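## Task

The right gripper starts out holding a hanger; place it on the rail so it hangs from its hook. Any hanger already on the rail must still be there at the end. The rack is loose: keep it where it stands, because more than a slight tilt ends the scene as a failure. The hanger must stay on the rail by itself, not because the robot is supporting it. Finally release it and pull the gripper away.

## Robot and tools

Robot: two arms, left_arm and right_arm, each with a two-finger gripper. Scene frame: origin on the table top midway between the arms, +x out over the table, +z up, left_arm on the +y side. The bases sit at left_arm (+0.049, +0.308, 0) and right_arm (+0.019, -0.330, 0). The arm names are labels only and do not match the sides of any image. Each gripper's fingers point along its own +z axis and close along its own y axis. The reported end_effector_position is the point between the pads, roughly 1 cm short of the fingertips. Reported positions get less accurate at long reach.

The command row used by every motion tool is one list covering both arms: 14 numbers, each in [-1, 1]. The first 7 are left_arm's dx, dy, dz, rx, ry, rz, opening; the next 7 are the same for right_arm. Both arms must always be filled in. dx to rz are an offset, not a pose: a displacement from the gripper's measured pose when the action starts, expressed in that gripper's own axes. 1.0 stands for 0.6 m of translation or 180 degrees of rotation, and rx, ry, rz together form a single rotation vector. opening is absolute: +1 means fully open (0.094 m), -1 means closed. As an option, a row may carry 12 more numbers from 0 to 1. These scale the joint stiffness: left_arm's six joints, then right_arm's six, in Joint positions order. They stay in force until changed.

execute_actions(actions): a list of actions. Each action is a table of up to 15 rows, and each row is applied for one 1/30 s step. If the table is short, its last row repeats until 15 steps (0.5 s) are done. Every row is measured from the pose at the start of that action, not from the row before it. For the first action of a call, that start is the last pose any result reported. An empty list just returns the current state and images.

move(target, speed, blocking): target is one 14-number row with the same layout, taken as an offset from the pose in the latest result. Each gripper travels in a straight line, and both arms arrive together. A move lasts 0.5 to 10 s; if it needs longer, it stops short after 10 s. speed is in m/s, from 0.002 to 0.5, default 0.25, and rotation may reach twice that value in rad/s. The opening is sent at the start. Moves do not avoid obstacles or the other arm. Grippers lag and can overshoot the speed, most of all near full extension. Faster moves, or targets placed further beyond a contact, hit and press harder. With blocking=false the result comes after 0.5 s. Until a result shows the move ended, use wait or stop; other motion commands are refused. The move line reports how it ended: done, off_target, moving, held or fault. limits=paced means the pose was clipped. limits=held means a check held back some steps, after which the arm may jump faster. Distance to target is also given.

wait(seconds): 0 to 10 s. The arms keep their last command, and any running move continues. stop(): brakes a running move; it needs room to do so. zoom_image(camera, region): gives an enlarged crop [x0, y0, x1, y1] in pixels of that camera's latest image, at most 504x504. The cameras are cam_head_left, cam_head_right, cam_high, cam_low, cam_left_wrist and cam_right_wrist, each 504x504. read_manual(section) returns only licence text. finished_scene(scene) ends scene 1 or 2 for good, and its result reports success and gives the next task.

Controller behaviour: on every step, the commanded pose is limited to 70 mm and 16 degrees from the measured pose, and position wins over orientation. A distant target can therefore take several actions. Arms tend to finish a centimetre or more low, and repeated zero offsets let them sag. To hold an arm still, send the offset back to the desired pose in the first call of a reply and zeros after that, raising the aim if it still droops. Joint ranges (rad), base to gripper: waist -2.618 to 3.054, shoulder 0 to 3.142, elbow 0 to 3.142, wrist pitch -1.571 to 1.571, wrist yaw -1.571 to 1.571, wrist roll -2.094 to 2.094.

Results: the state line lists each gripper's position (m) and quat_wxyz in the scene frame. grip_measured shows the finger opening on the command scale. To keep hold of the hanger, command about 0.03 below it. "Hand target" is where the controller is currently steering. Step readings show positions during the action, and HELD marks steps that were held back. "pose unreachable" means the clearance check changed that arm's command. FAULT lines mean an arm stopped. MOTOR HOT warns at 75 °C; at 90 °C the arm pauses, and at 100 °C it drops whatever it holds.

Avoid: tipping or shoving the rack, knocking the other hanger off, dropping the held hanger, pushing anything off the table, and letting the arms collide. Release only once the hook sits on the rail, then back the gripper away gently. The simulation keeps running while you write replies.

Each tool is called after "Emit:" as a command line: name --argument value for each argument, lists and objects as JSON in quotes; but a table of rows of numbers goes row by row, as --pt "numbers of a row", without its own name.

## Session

Emit:
execute_actions --actions '[]'

Scene clock: 0.00 s.
left_arm: end_effector_position=(+0.4196, +0.3823, +0.4155) grip_measured=+1.000 end_effector_quat_wxyz=(+0.711, -0.070, +0.696, +0.068) | right_arm: end_effector_position=(+0.2569, +0.0779, +0.3973) grip_measured=-0.847 end_effector_quat_wxyz=(+0.535, -0.208, +0.806, +0.145)
Joint positions: left_arm=[-0.002  1.038  1.055  0.004  0.    -0.006  0.094] | right_arm=[ 1.169  1.717  1.979 -0.787  0.697  0.369  0.007]
Joint velocities: left_arm=[ 0.002  0.022 -0.007  0.066  0.007  0.007  0.   ] | right_arm=[-0.007  0.012 -0.012  0.007  0.022 -0.037 -0.001]
Joint torques (N m, as the arm reports them, + toward a larger angle): no reading
Hand target (left_arm): +0.416, +0.382, +0.427; +0.721, -0.069, +0.686, +0.068
Hand target (right_arm): +0.257, +0.075, +0.406; +0.542, -0.199, +0.802, +0.151
Joint stiffness scale: left_arm=[1. 1. 1. 1. 1. 1.] | right_arm=[1. 1. 1. 1. 1. 1.]
camera_calibration (this result's frames):
cam_left_wrist: T_world_to_cam=[[0.251875, -0.967686, 0.012, 0.262564], [-0.672958, -0.184045, -0.716418, 0.654139], [0.695476, 0.172372, -0.697568, 0.0536091], [0, 0, 0, 1]] pos_world=[0.336791, 0.36523, 0.502882]
cam_right_wrist: T_world_to_cam=[[0.516687, -0.815116, 0.261955, -0.188595], [-0.505828, -0.537474, -0.67473, 0.479392], [0.690777, 0.21612, -0.690014, 0.187716], [0, 0, 0, 1]] pos_world=[0.210264, 0.0633648, 0.50239]

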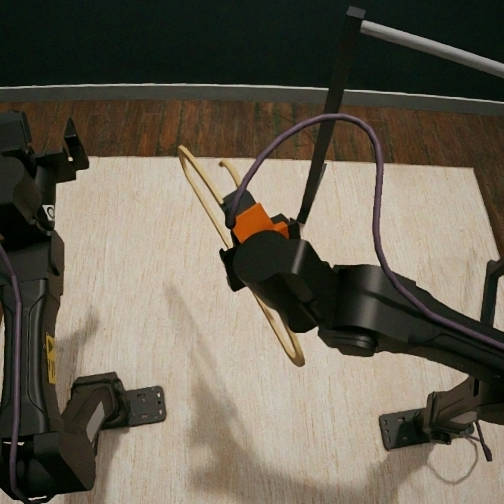

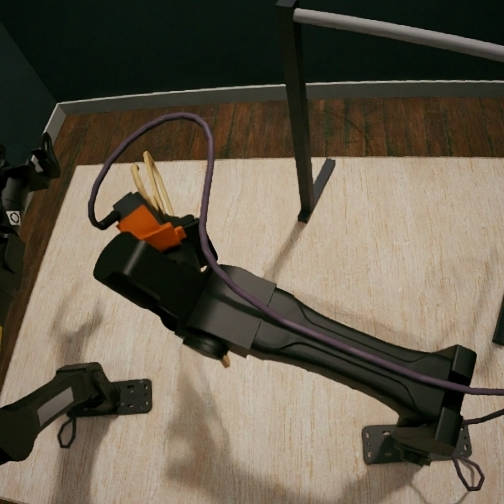

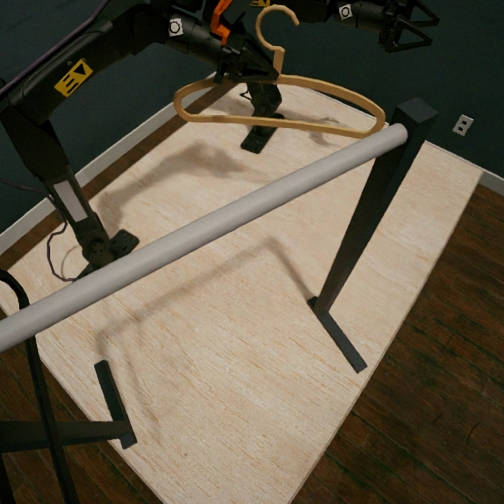

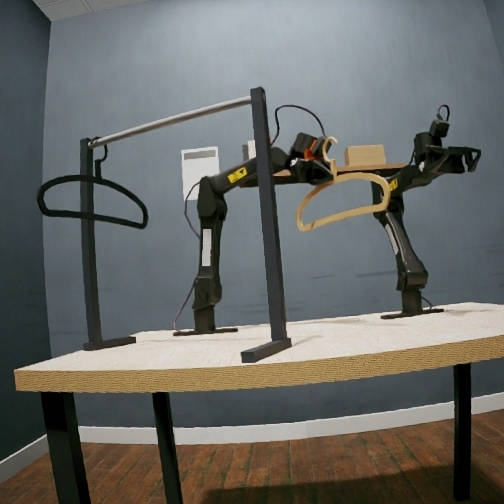

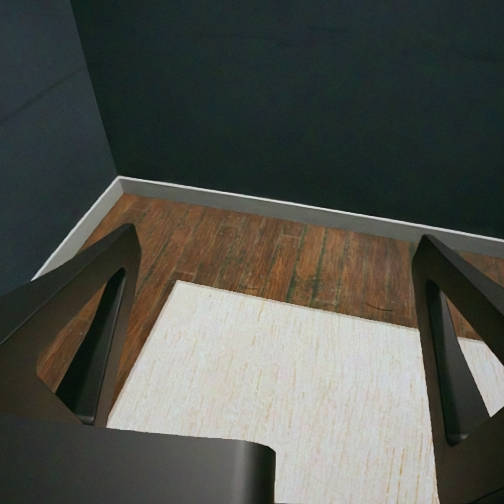

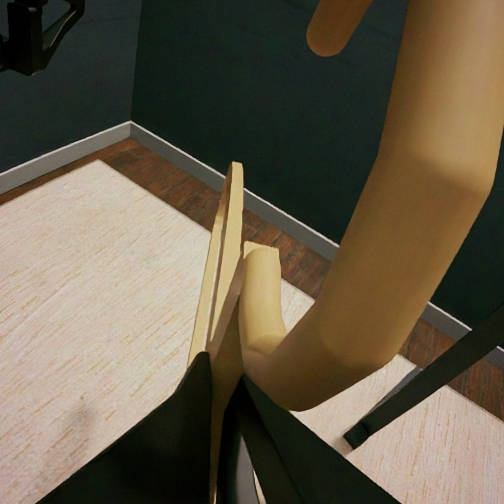

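Emit:
move --target '[0,0,0,0,0,0,1,-0.01,-0.33,-0.18,0.244,-0.121,0.045,-1]' --speed 0.15

Emit:
move --target '[0,0,0,0,0,0,1,-0.04,0,0.3,0,0,0,-1]' --speed 0.1

Scene clock: 19.50 s.
left_arm: end_effector_position=(+0.4196, +0.3823, +0.4155) grip_measured=+1.000 end_effector_quat_wxyz=(+0.711, -0.070, +0.696, +0.068) | right_arm: end_effector_position=(+0.2697, -0.1287, +0.4333) grip_measured=-0.859 end_effector_quat_wxyz=(+0.689, +0.071, +0.715, -0.096)
Joint positions: left_arm=[-0.002  1.038  1.055  0.004  0.    -0.006  0.094] | right_arm=[ 1.142  1.327  1.46  -0.539  1.49   0.364  0.007]
Joint velocities: left_arm=[ 0.012  0.012 -0.007  0.022  0.066  0.022  0.   ] | right_arm=[ 0.007 -0.022 -0.071  0.212 -0.022 -0.168  0.001]
Joint torques (N m, as the arm reports them, + toward a larger angle): left_arm=[ 0.02 -2.5   8.39  1.75  0.    0.  ] | right_arm=[-0.9  -6.77  6.95  1.54  0.39 -0.09]
Hand target (left_arm): +0.420, +0.382, +0.415; +0.711, -0.070, +0.696, +0.068
Hand target (right_arm): +0.268, -0.142, +0.444; +0.694, +0.096, +0.707, -0.094
Off the commanded pose (left_arm): 0.000 m, 0 deg.
Off the commanded pose (right_arm): 0.017 m, 3 deg.
Joint stiffness scale: left_arm=[1. 1. 1. 1. 1. 1.] | right_arm=[1. 1. 1. 1. 1. 1.]
move: off_target (right_arm)
camera_calibration (this result's frames):
cam_left_wrist: T_world_to_cam=[[0.251875, -0.967686, 0.012, 0.262564], [-0.672958, -0.184045, -0.716418, 0.654139], [0.695476, 0.172372, -0.697568, 0.0536091], [0, 0, 0, 1]] pos_world=[0.336791, 0.36523, 0.502882]
cam_right_wrist: T_world_to_cam=[[-0.2703, -0.91086, 0.311884, -0.194739], [-0.469947, -0.157906, -0.868456, 0.522224], [0.84029, -0.381312, -0.385374, -0.000824003], [0, 0, 0, 1]] pos_world=[0.193472, -0.0952319, 0.513947]

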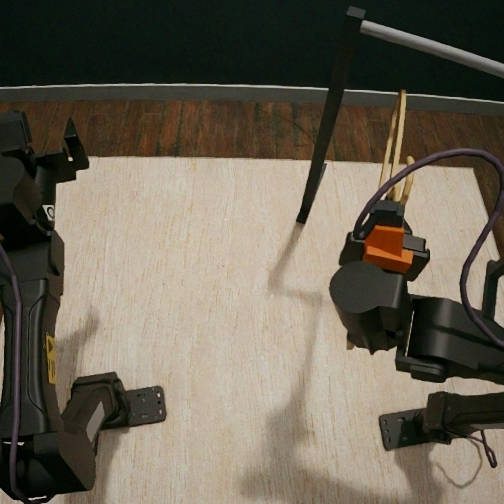

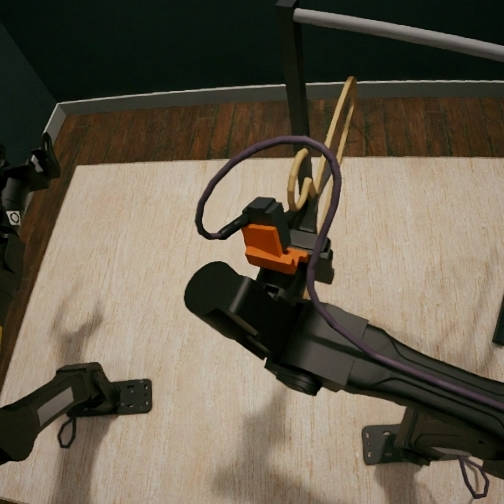

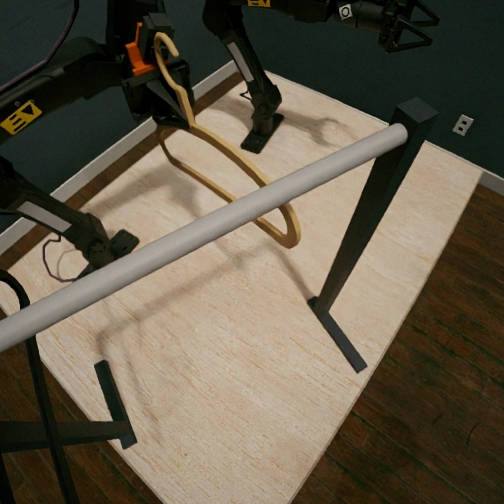

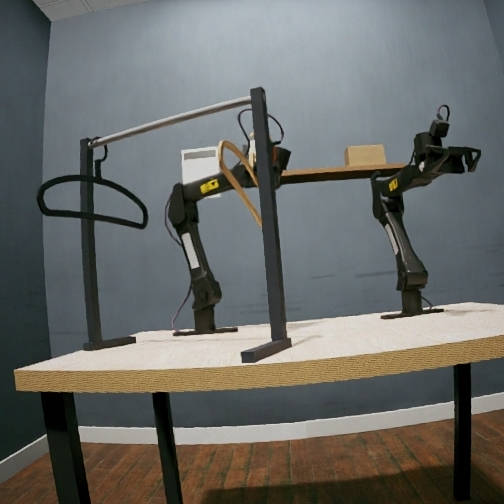

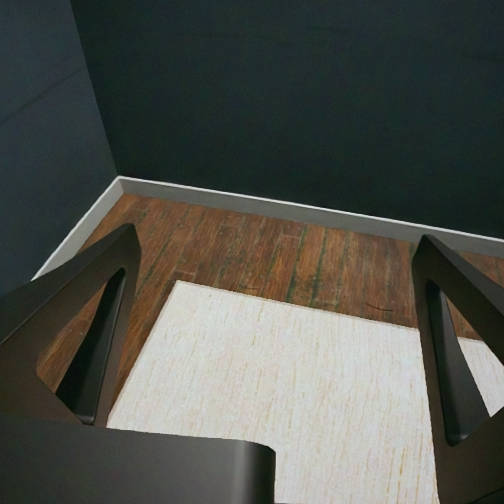

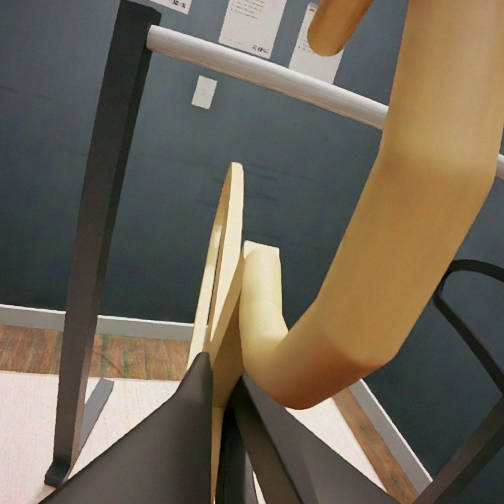

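Scene clock: 21.80 s.
left_arm: end_effector_position=(+0.4196, +0.3823, +0.4155) grip_measured=+1.000 end_effector_quat_wxyz=(+0.711, -0.070, +0.696, +0.068) | right_arm: end_effector_position=(+0.4455, -0.1719, +0.4355) grip_measured=-0.859 end_effector_quat_wxyz=(+0.676, +0.059, +0.727, -0.107)
Joint positions: left_arm=[-0.002  1.038  1.055  0.004  0.    -0.006  0.094] | right_arm=[ 0.548  1.538  1.586 -0.151  0.9    0.005  0.007]
Joint velocities: left_arm=[ 0.027 -0.012  0.012 -0.037 -0.007 -0.022  0.   ] | right_arm=[-0.012 -0.007  0.017 -0.066 -0.037 -0.037 -0.001]
Joint torques (N m, as the arm reports them, + toward a larger angle): left_arm=[ 0.03 -2.5   8.44  1.76  0.    0.  ] | right_arm=[-0.63 -6.49 10.56  1.95 -0.02 -0.09]
Hand target (left_arm): +0.420, +0.382, +0.415; +0.711, -0.070, +0.696, +0.068
Hand target (right_arm): +0.446, -0.174, +0.452; +0.690, +0.071, +0.714, -0.095
Off the commanded pose (left_arm): 0.000 m, 0 deg.
Off the commanded pose (right_arm): 0.016 m, 3 deg.
Joint stiffness scale: left_arm=[1. 1. 1. 1. 1. 1.] | right_arm=[1. 1. 1. 1. 1. 1.]
move: off_target (right_arm)
camera_calibration (this result's frames):
cam_left_wrist: T_world_to_cam=[[0.251875, -0.967686, 0.012, 0.262564], [-0.672958, -0.184045, -0.716418, 0.654139], [0.695476, 0.172372, -0.697568, 0.0536091], [0, 0, 0, 1]] pos_world=[0.336791, 0.36523, 0.502882]
cam_right_wrist: T_world_to_cam=[[-0.255592, -0.902524, 0.346587, -0.207542], [-0.503606, -0.181725, -0.844604, 0.60043], [0.82526, -0.390418, -0.408069, -0.14924], [0, 0, 0, 1]] pos_world=[0.372496, -0.136465, 0.518157]

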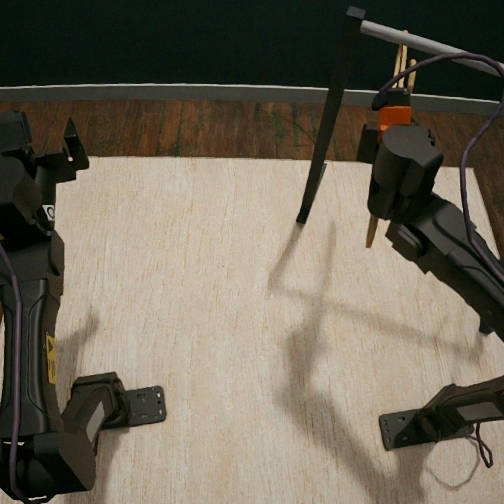

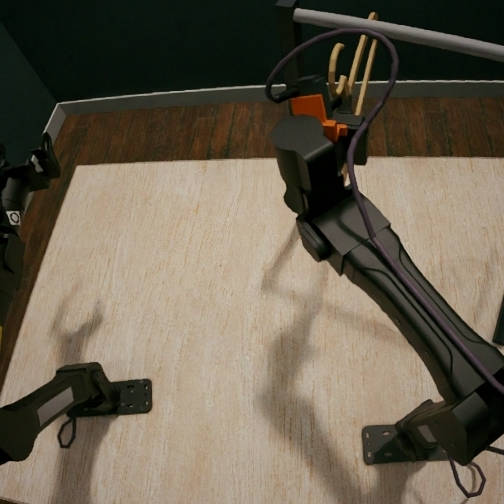

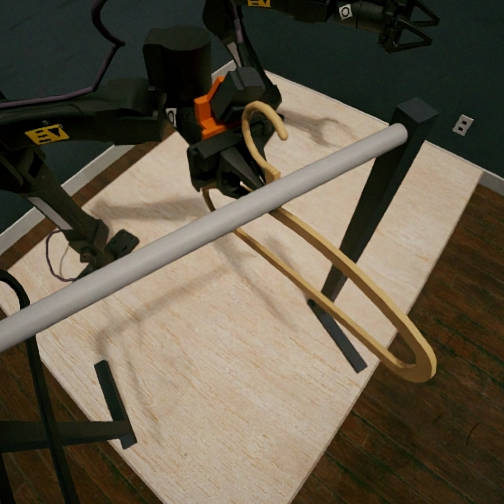

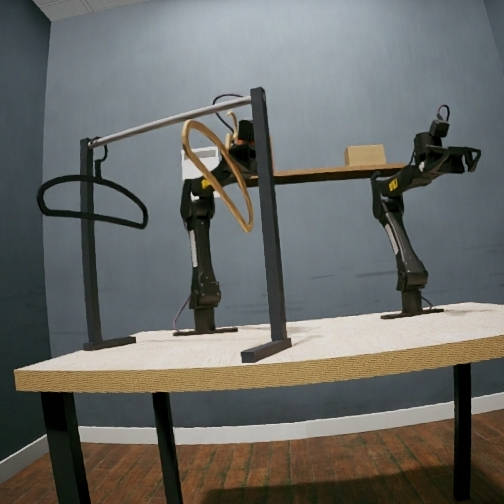

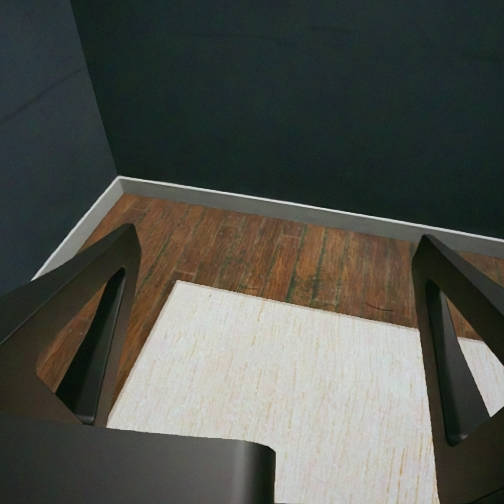

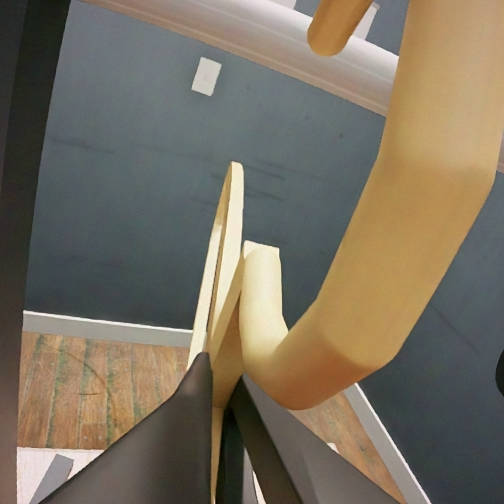

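Emit:
move --target '[0,0,0,0,0,0,1,-0.085,0,0.03,0,0,0,-1]' --speed 0.05

Emit:
move --target '[0,0,0,0,0,0,1,-0.04,0,0.09,0,0,0,-1]' --speed 0.04

Emit:
zoom_image --camera "cam_high" --region '[200,40,440,240]'

Scene clock: 30.40 s.
left_arm: end_effector_position=(+0.4196, +0.3823, +0.4155) grip_measured=+1.000 end_effector_quat_wxyz=(+0.711, -0.070, +0.696, +0.068) | right_arm: end_effector_position=(+0.4655, -0.1698, +0.4769) grip_measured=-0.859 end_effector_quat_wxyz=(+0.672, +0.055, +0.730, -0.108)
Joint positions: left_arm=[-0.002  1.038  1.055  0.004  0.    -0.006  0.094] | right_arm=[ 0.516  1.67   1.91  -0.353  0.863  0.002  0.007]
Joint velocities: left_arm=[-0.002 -0.012  0.012  0.007 -0.007 -0.037  0.   ] | right_arm=[-0.032  0.017  0.002 -0.037  0.037 -0.037 -0.001]
Joint torques (N m, as the arm reports them, + toward a larger angle): left_arm=[ 0.06 -2.49  8.43  1.75 -0.01  0.  ] | right_arm=[-0.86 -6.79 10.16  1.76 -0.05 -0.08]
Hand target (left_arm): +0.420, +0.382, +0.415; +0.711, -0.070, +0.696, +0.068
Hand target (right_arm): +0.467, -0.174, +0.484; +0.676, +0.059, +0.727, -0.107
Off the commanded pose (left_arm): 0.000 m, 0 deg.
Off the commanded pose (right_arm): 0.009 m, 1 deg.
Joint stiffness scale: left_arm=[1. 1. 1. 1. 1. 1.] | right_arm=[1. 1. 1. 1. 1. 1.]
move: done
camera_calibration (this result's frames):
cam_left_wrist: T_world_to_cam=[[0.251875, -0.967686, 0.012, 0.262564], [-0.672958, -0.184045, -0.716418, 0.654139], [0.695476, 0.172372, -0.697568, 0.0536091], [0, 0, 0, 1]] pos_world=[0.336791, 0.36523, 0.502882]
cam_right_wrist: T_world_to_cam=[[-0.247705, -0.901743, 0.354262, -0.222006], [-0.5118, -0.188681, -0.838129, 0.645343], [0.82262, -0.388919, -0.414775, -0.143322], [0, 0, 0, 1]] pos_world=[0.393194, -0.134169, 0.560083]

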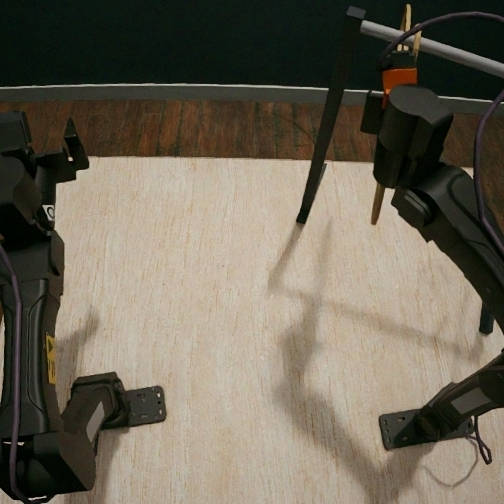

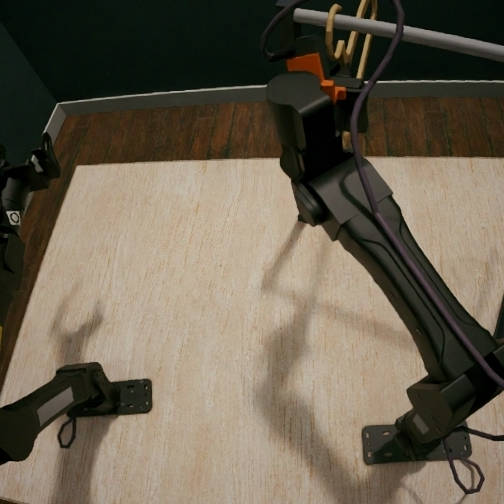

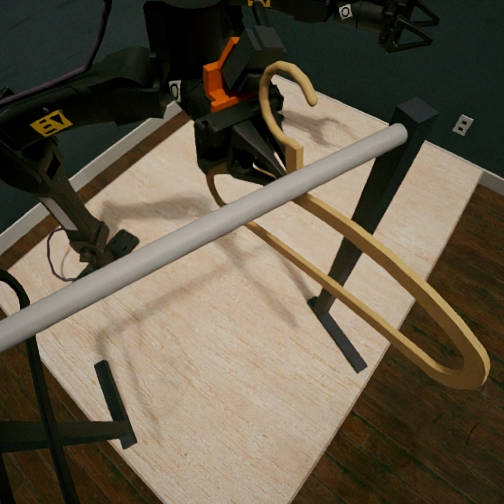

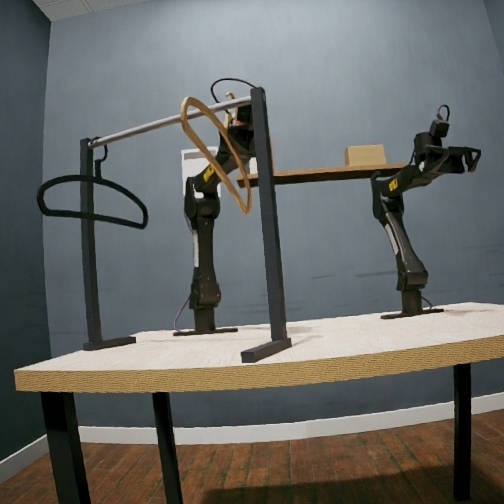

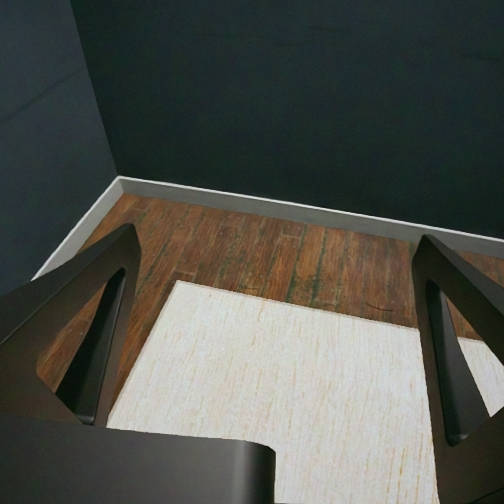

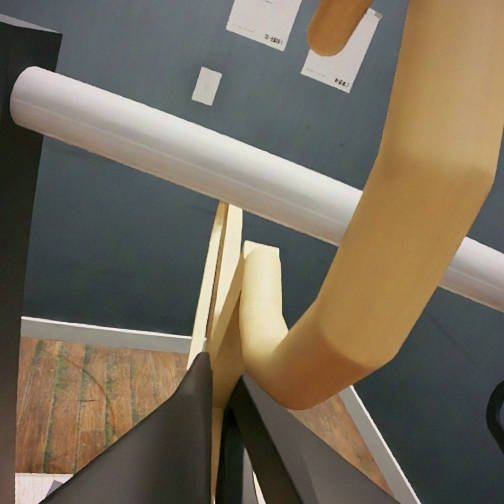

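Scene clock: 32.13 s.
left_arm: end_effector_position=(+0.4196, +0.3823, +0.4155) grip_measured=+1.000 end_effector_quat_wxyz=(+0.711, -0.070, +0.696, +0.068) | right_arm: end_effector_position=(+0.5210, -0.1758, +0.4728) grip_measured=-0.859 end_effector_quat_wxyz=(+0.651, +0.040, +0.749, -0.119)
Joint positions: left_arm=[-0.002  1.038  1.055  0.004  0.    -0.006  0.094] | right_arm=[ 0.415  1.889  2.226 -0.508  0.758 -0.009  0.007]
Joint velocities: left_arm=[-0.002 -0.007  0.002  0.022  0.007 -0.022  0.   ] | right_arm=[ 0.002 -0.017  0.027 -0.051 -0.066  0.007 -0.002]
Joint torques (N m, as the arm reports them, + toward a larger angle): left_arm=[ 0.06 -2.47  8.4   1.75 -0.01  0.  ] | right_arm=[-1.24 -9.61 10.41  2.13  0.   -0.07]
Hand target (left_arm): +0.420, +0.382, +0.415; +0.711, -0.070, +0.696, +0.068
Hand target (right_arm): +0.519, -0.183, +0.496; +0.672, +0.055, +0.730, -0.107
Off the commanded pose (left_arm): 0.000 m, 0 deg.
Off the commanded pose (right_arm): 0.024 m, 4 deg.
Joint stiffness scale: left_arm=[1. 1. 1. 1. 1. 1.] | right_arm=[1. 1. 1. 1. 1. 1.]
move: off_target (right_arm)
camera_calibration (this result's frames):
cam_left_wrist: T_world_to_cam=[[0.251875, -0.967686, 0.012, 0.262564], [-0.672958, -0.184045, -0.716418, 0.654139], [0.695476, 0.172372, -0.697568, 0.0536091], [0, 0, 0, 1]] pos_world=[0.336791, 0.36523, 0.502882]
cam_right_wrist: T_world_to_cam=[[-0.221258, -0.89145, 0.395426, -0.243708], [-0.559524, -0.216057, -0.800158, 0.671345], [0.798735, -0.398291, -0.450983, -0.1651], [0, 0, 0, 1]] pos_world=[0.453582, -0.137963, 0.559094]

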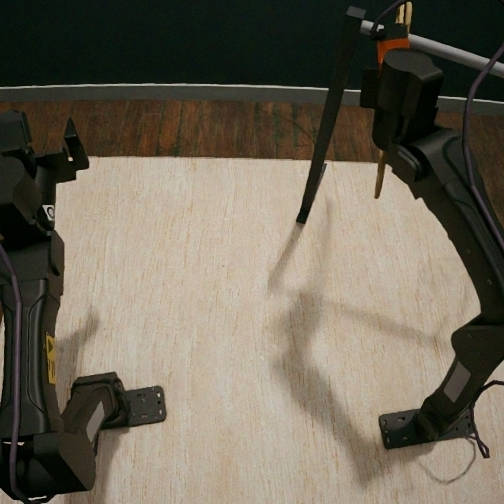

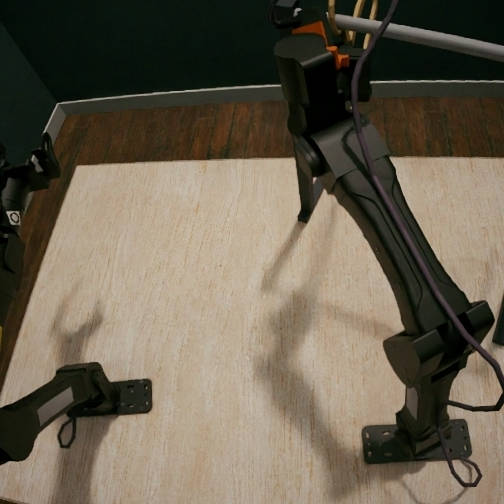

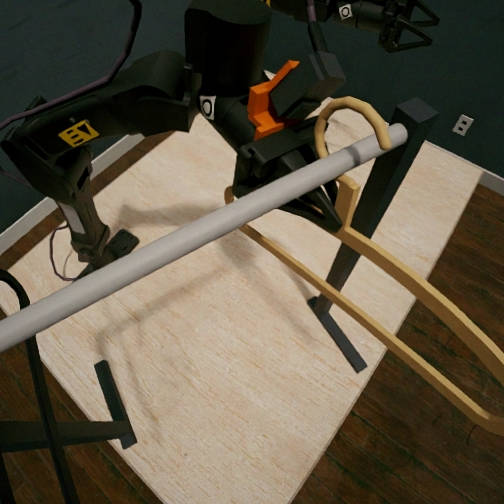

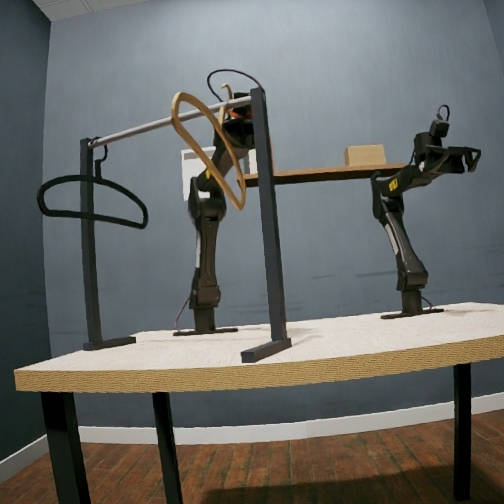

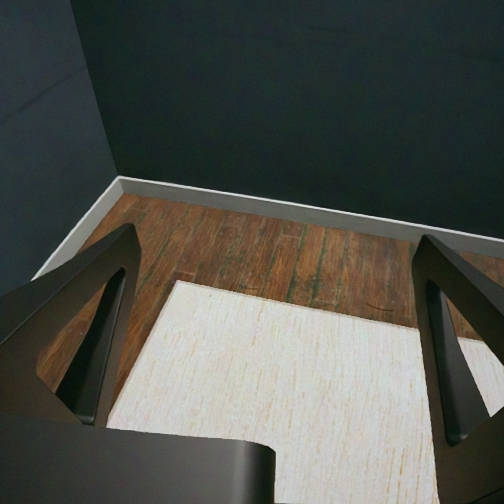

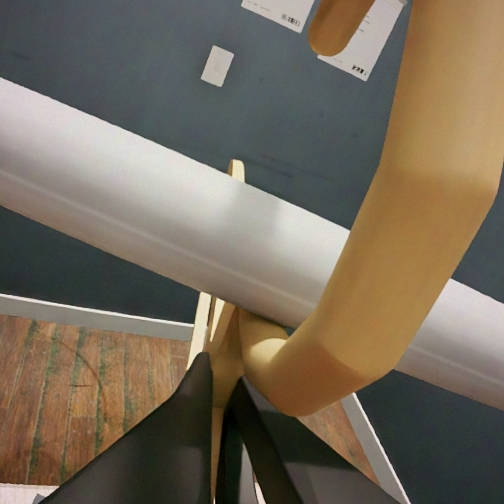

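Region (200, 40, 440, 240) of cam_high's 504x504 image, scaled by 2.100, with more detail than that image has.

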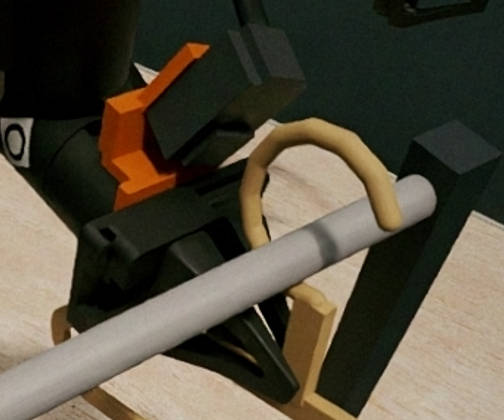

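Emit:
move --target '[0,0,0,0,0,0,1,-0.03,-0.02,0.04,0,0,0,-1]' --speed 0.03

Emit:
move --target '[0,0,0,0,0,0,1,0.045,0,0,0,0,0,-1]' --speed 0.03

Scene clock: 40.17 s.
left_arm: end_effector_position=(+0.4196, +0.3823, +0.4155) grip_measured=+1.000 end_effector_quat_wxyz=(+0.711, -0.070, +0.696, +0.068) | right_arm: end_effector_position=(+0.5404, -0.1827, +0.4683) grip_measured=-0.859 end_effector_quat_wxyz=(+0.629, +0.021, +0.767, -0.125)
Joint positions: left_arm=[-0.002  1.038  1.055  0.004  0.    -0.006  0.094] | right_arm=[ 0.37   2.011  2.451 -0.673  0.698 -0.018  0.007]
Joint velocities: left_arm=[ 0.007  0.002  0.002  0.007  0.007 -0.066  0.   ] | right_arm=[-0.002 -0.007  0.022 -0.081  0.022  0.037 -0.001]
Joint torques (N m, as the arm reports them, + toward a larger angle): left_arm=[ 0.04 -2.51  8.41  1.76 -0.01  0.  ] | right_arm=[-1.52 -9.7  10.02  2.31  0.07 -0.09]
Hand target (left_arm): +0.420, +0.382, +0.415; +0.711, -0.070, +0.696, +0.068
Hand target (right_arm): +0.542, -0.192, +0.488; +0.651, +0.040, +0.748, -0.119
Off the commanded pose (left_arm): 0.000 m, 0 deg.
Off the commanded pose (right_arm): 0.023 m, 4 deg.
Joint stiffness scale: left_arm=[1. 1. 1. 1. 1. 1.] | right_arm=[1. 1. 1. 1. 1. 1.]
move: off_target (right_arm)
camera_calibration (this result's frames):
cam_left_wrist: T_world_to_cam=[[0.251875, -0.967686, 0.012, 0.262564], [-0.672958, -0.184045, -0.716418, 0.654139], [0.695476, 0.172372, -0.697568, 0.0536091], [0, 0, 0, 1]] pos_world=[0.336791, 0.36523, 0.502882]
cam_right_wrist: T_world_to_cam=[[-0.182263, -0.882698, 0.433156, -0.280937], [-0.604221, -0.246991, -0.75757, 0.675644], [0.775691, -0.399799, -0.488328, -0.155665], [0, 0, 0, 1]] pos_world=[0.477782, -0.143339, 0.557521]

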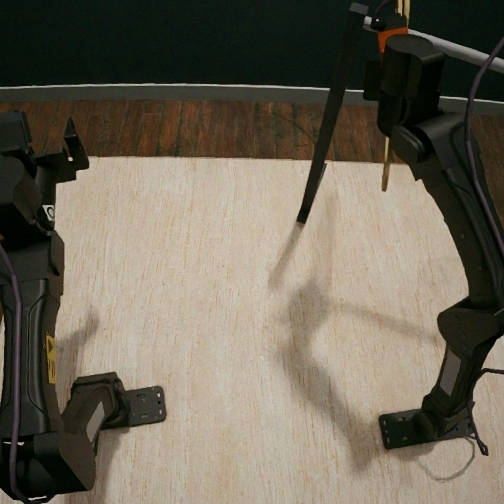

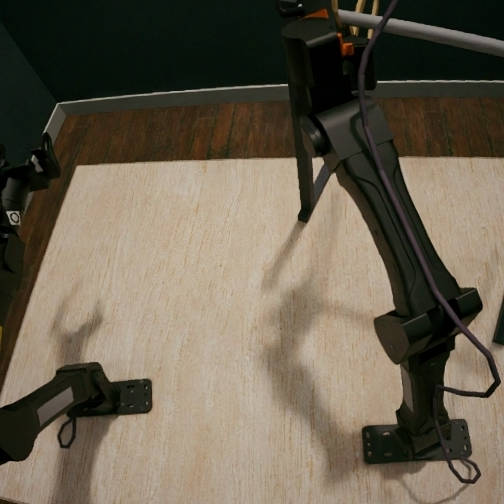

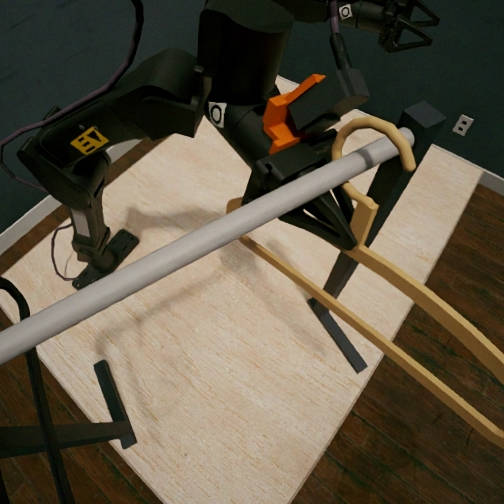

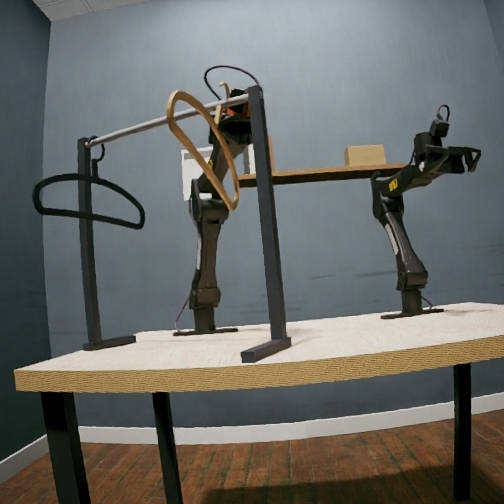

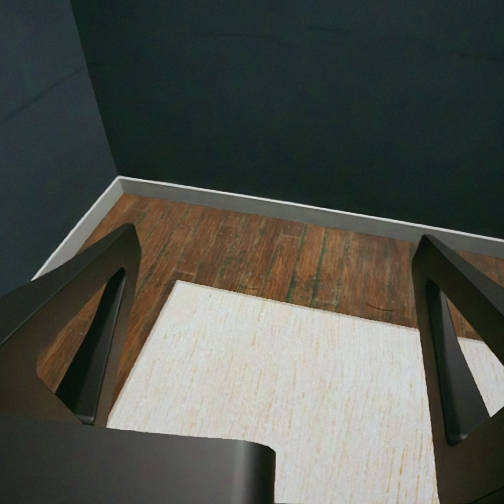

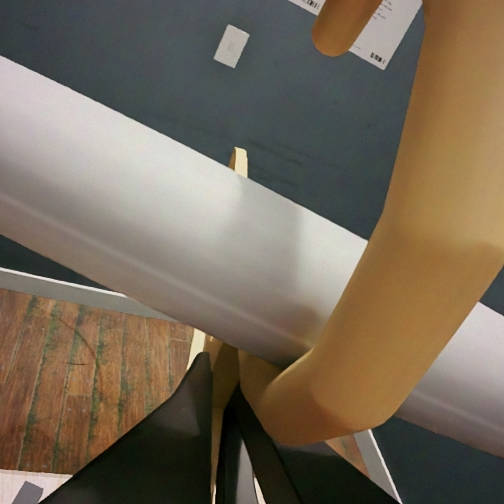

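Scene clock: 41.37 s.
left_arm: end_effector_position=(+0.4196, +0.3823, +0.4155) grip_measured=+1.000 end_effector_quat_wxyz=(+0.711, -0.070, +0.696, +0.068) | right_arm: end_effector_position=(+0.5359, -0.1750, +0.4456) grip_measured=-0.859 end_effector_quat_wxyz=(+0.635, +0.014, +0.764, -0.113)
Joint positions: left_arm=[-0.002  1.038  1.055  0.004  0.    -0.006  0.094] | right_arm=[ 0.383  1.893  2.157 -0.483  0.683 -0.018  0.007]
Joint velocities: left_arm=[-0.007  0.012 -0.007 -0.022  0.037 -0.007  0.   ] | right_arm=[-0.012  0.002 -0.027  0.007 -0.066 -0.007  0.001]
Joint torques (N m, as the arm reports them, + toward a larger angle): left_arm=[ 0.08 -2.48  8.4   1.75  0.    0.  ] | right_arm=[ -1.29 -10.47   5.85   1.65   0.19  -0.02]
Hand target (left_arm): +0.420, +0.382, +0.415; +0.711, -0.070, +0.696, +0.068
Hand target (right_arm): +0.535, -0.186, +0.443; +0.629, +0.021, +0.767, -0.126
Off the commanded pose (left_arm): 0.000 m, 0 deg.
Off the commanded pose (right_arm): 0.012 m, 2 deg.
Joint stiffness scale: left_arm=[1. 1. 1. 1. 1. 1.] | right_arm=[1. 1. 1. 1. 1. 1.]
move: off_target (right_arm)
camera_calibration (this result's frames):
cam_left_wrist: T_world_to_cam=[[0.251875, -0.967686, 0.012, 0.262564], [-0.672958, -0.184045, -0.716418, 0.654139], [0.695476, 0.172372, -0.697568, 0.0536091], [0, 0, 0, 1]] pos_world=[0.336791, 0.36523, 0.502882]
cam_right_wrist: T_world_to_cam=[[-0.162449, -0.891406, 0.42309, -0.27275], [-0.58908, -0.25637, -0.766328, 0.651762], [0.791577, -0.373723, -0.483463, -0.166345], [0, 0, 0, 1]] pos_world=[0.471307, -0.138206, 0.534439]

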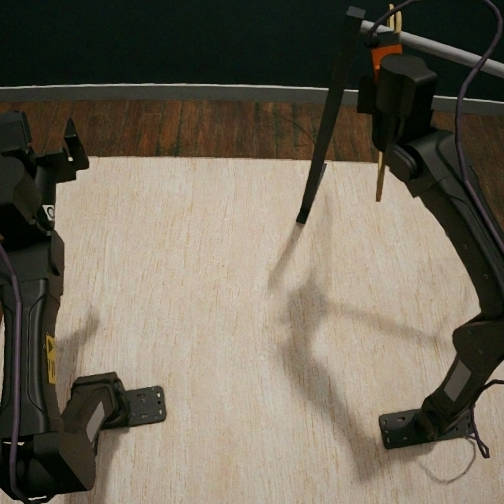

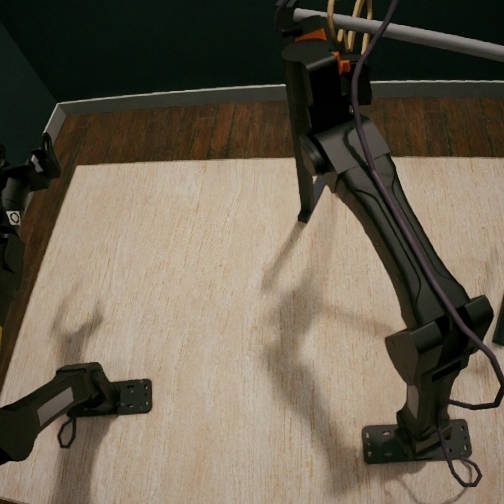

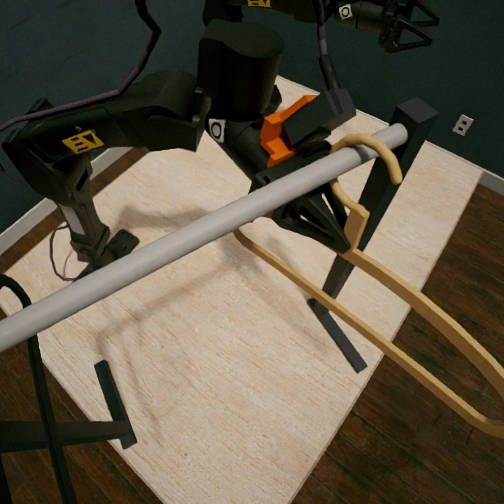

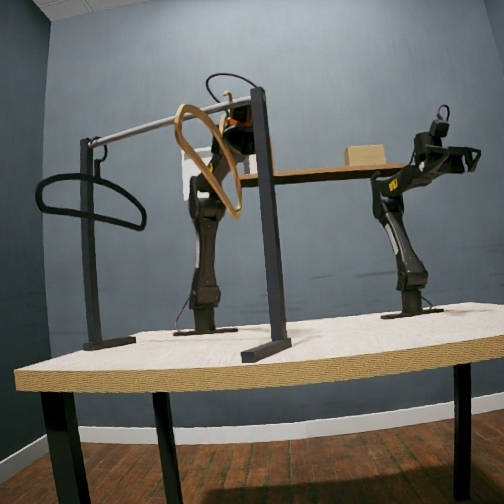

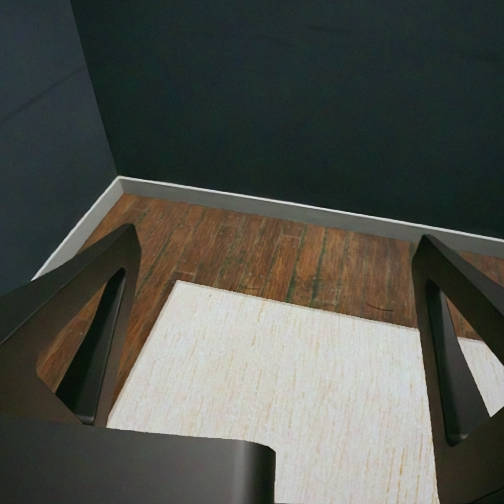

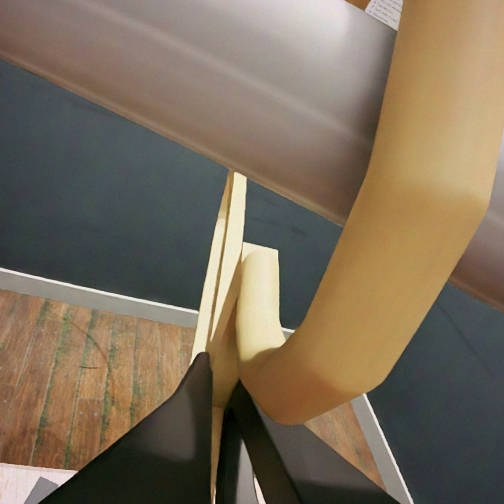

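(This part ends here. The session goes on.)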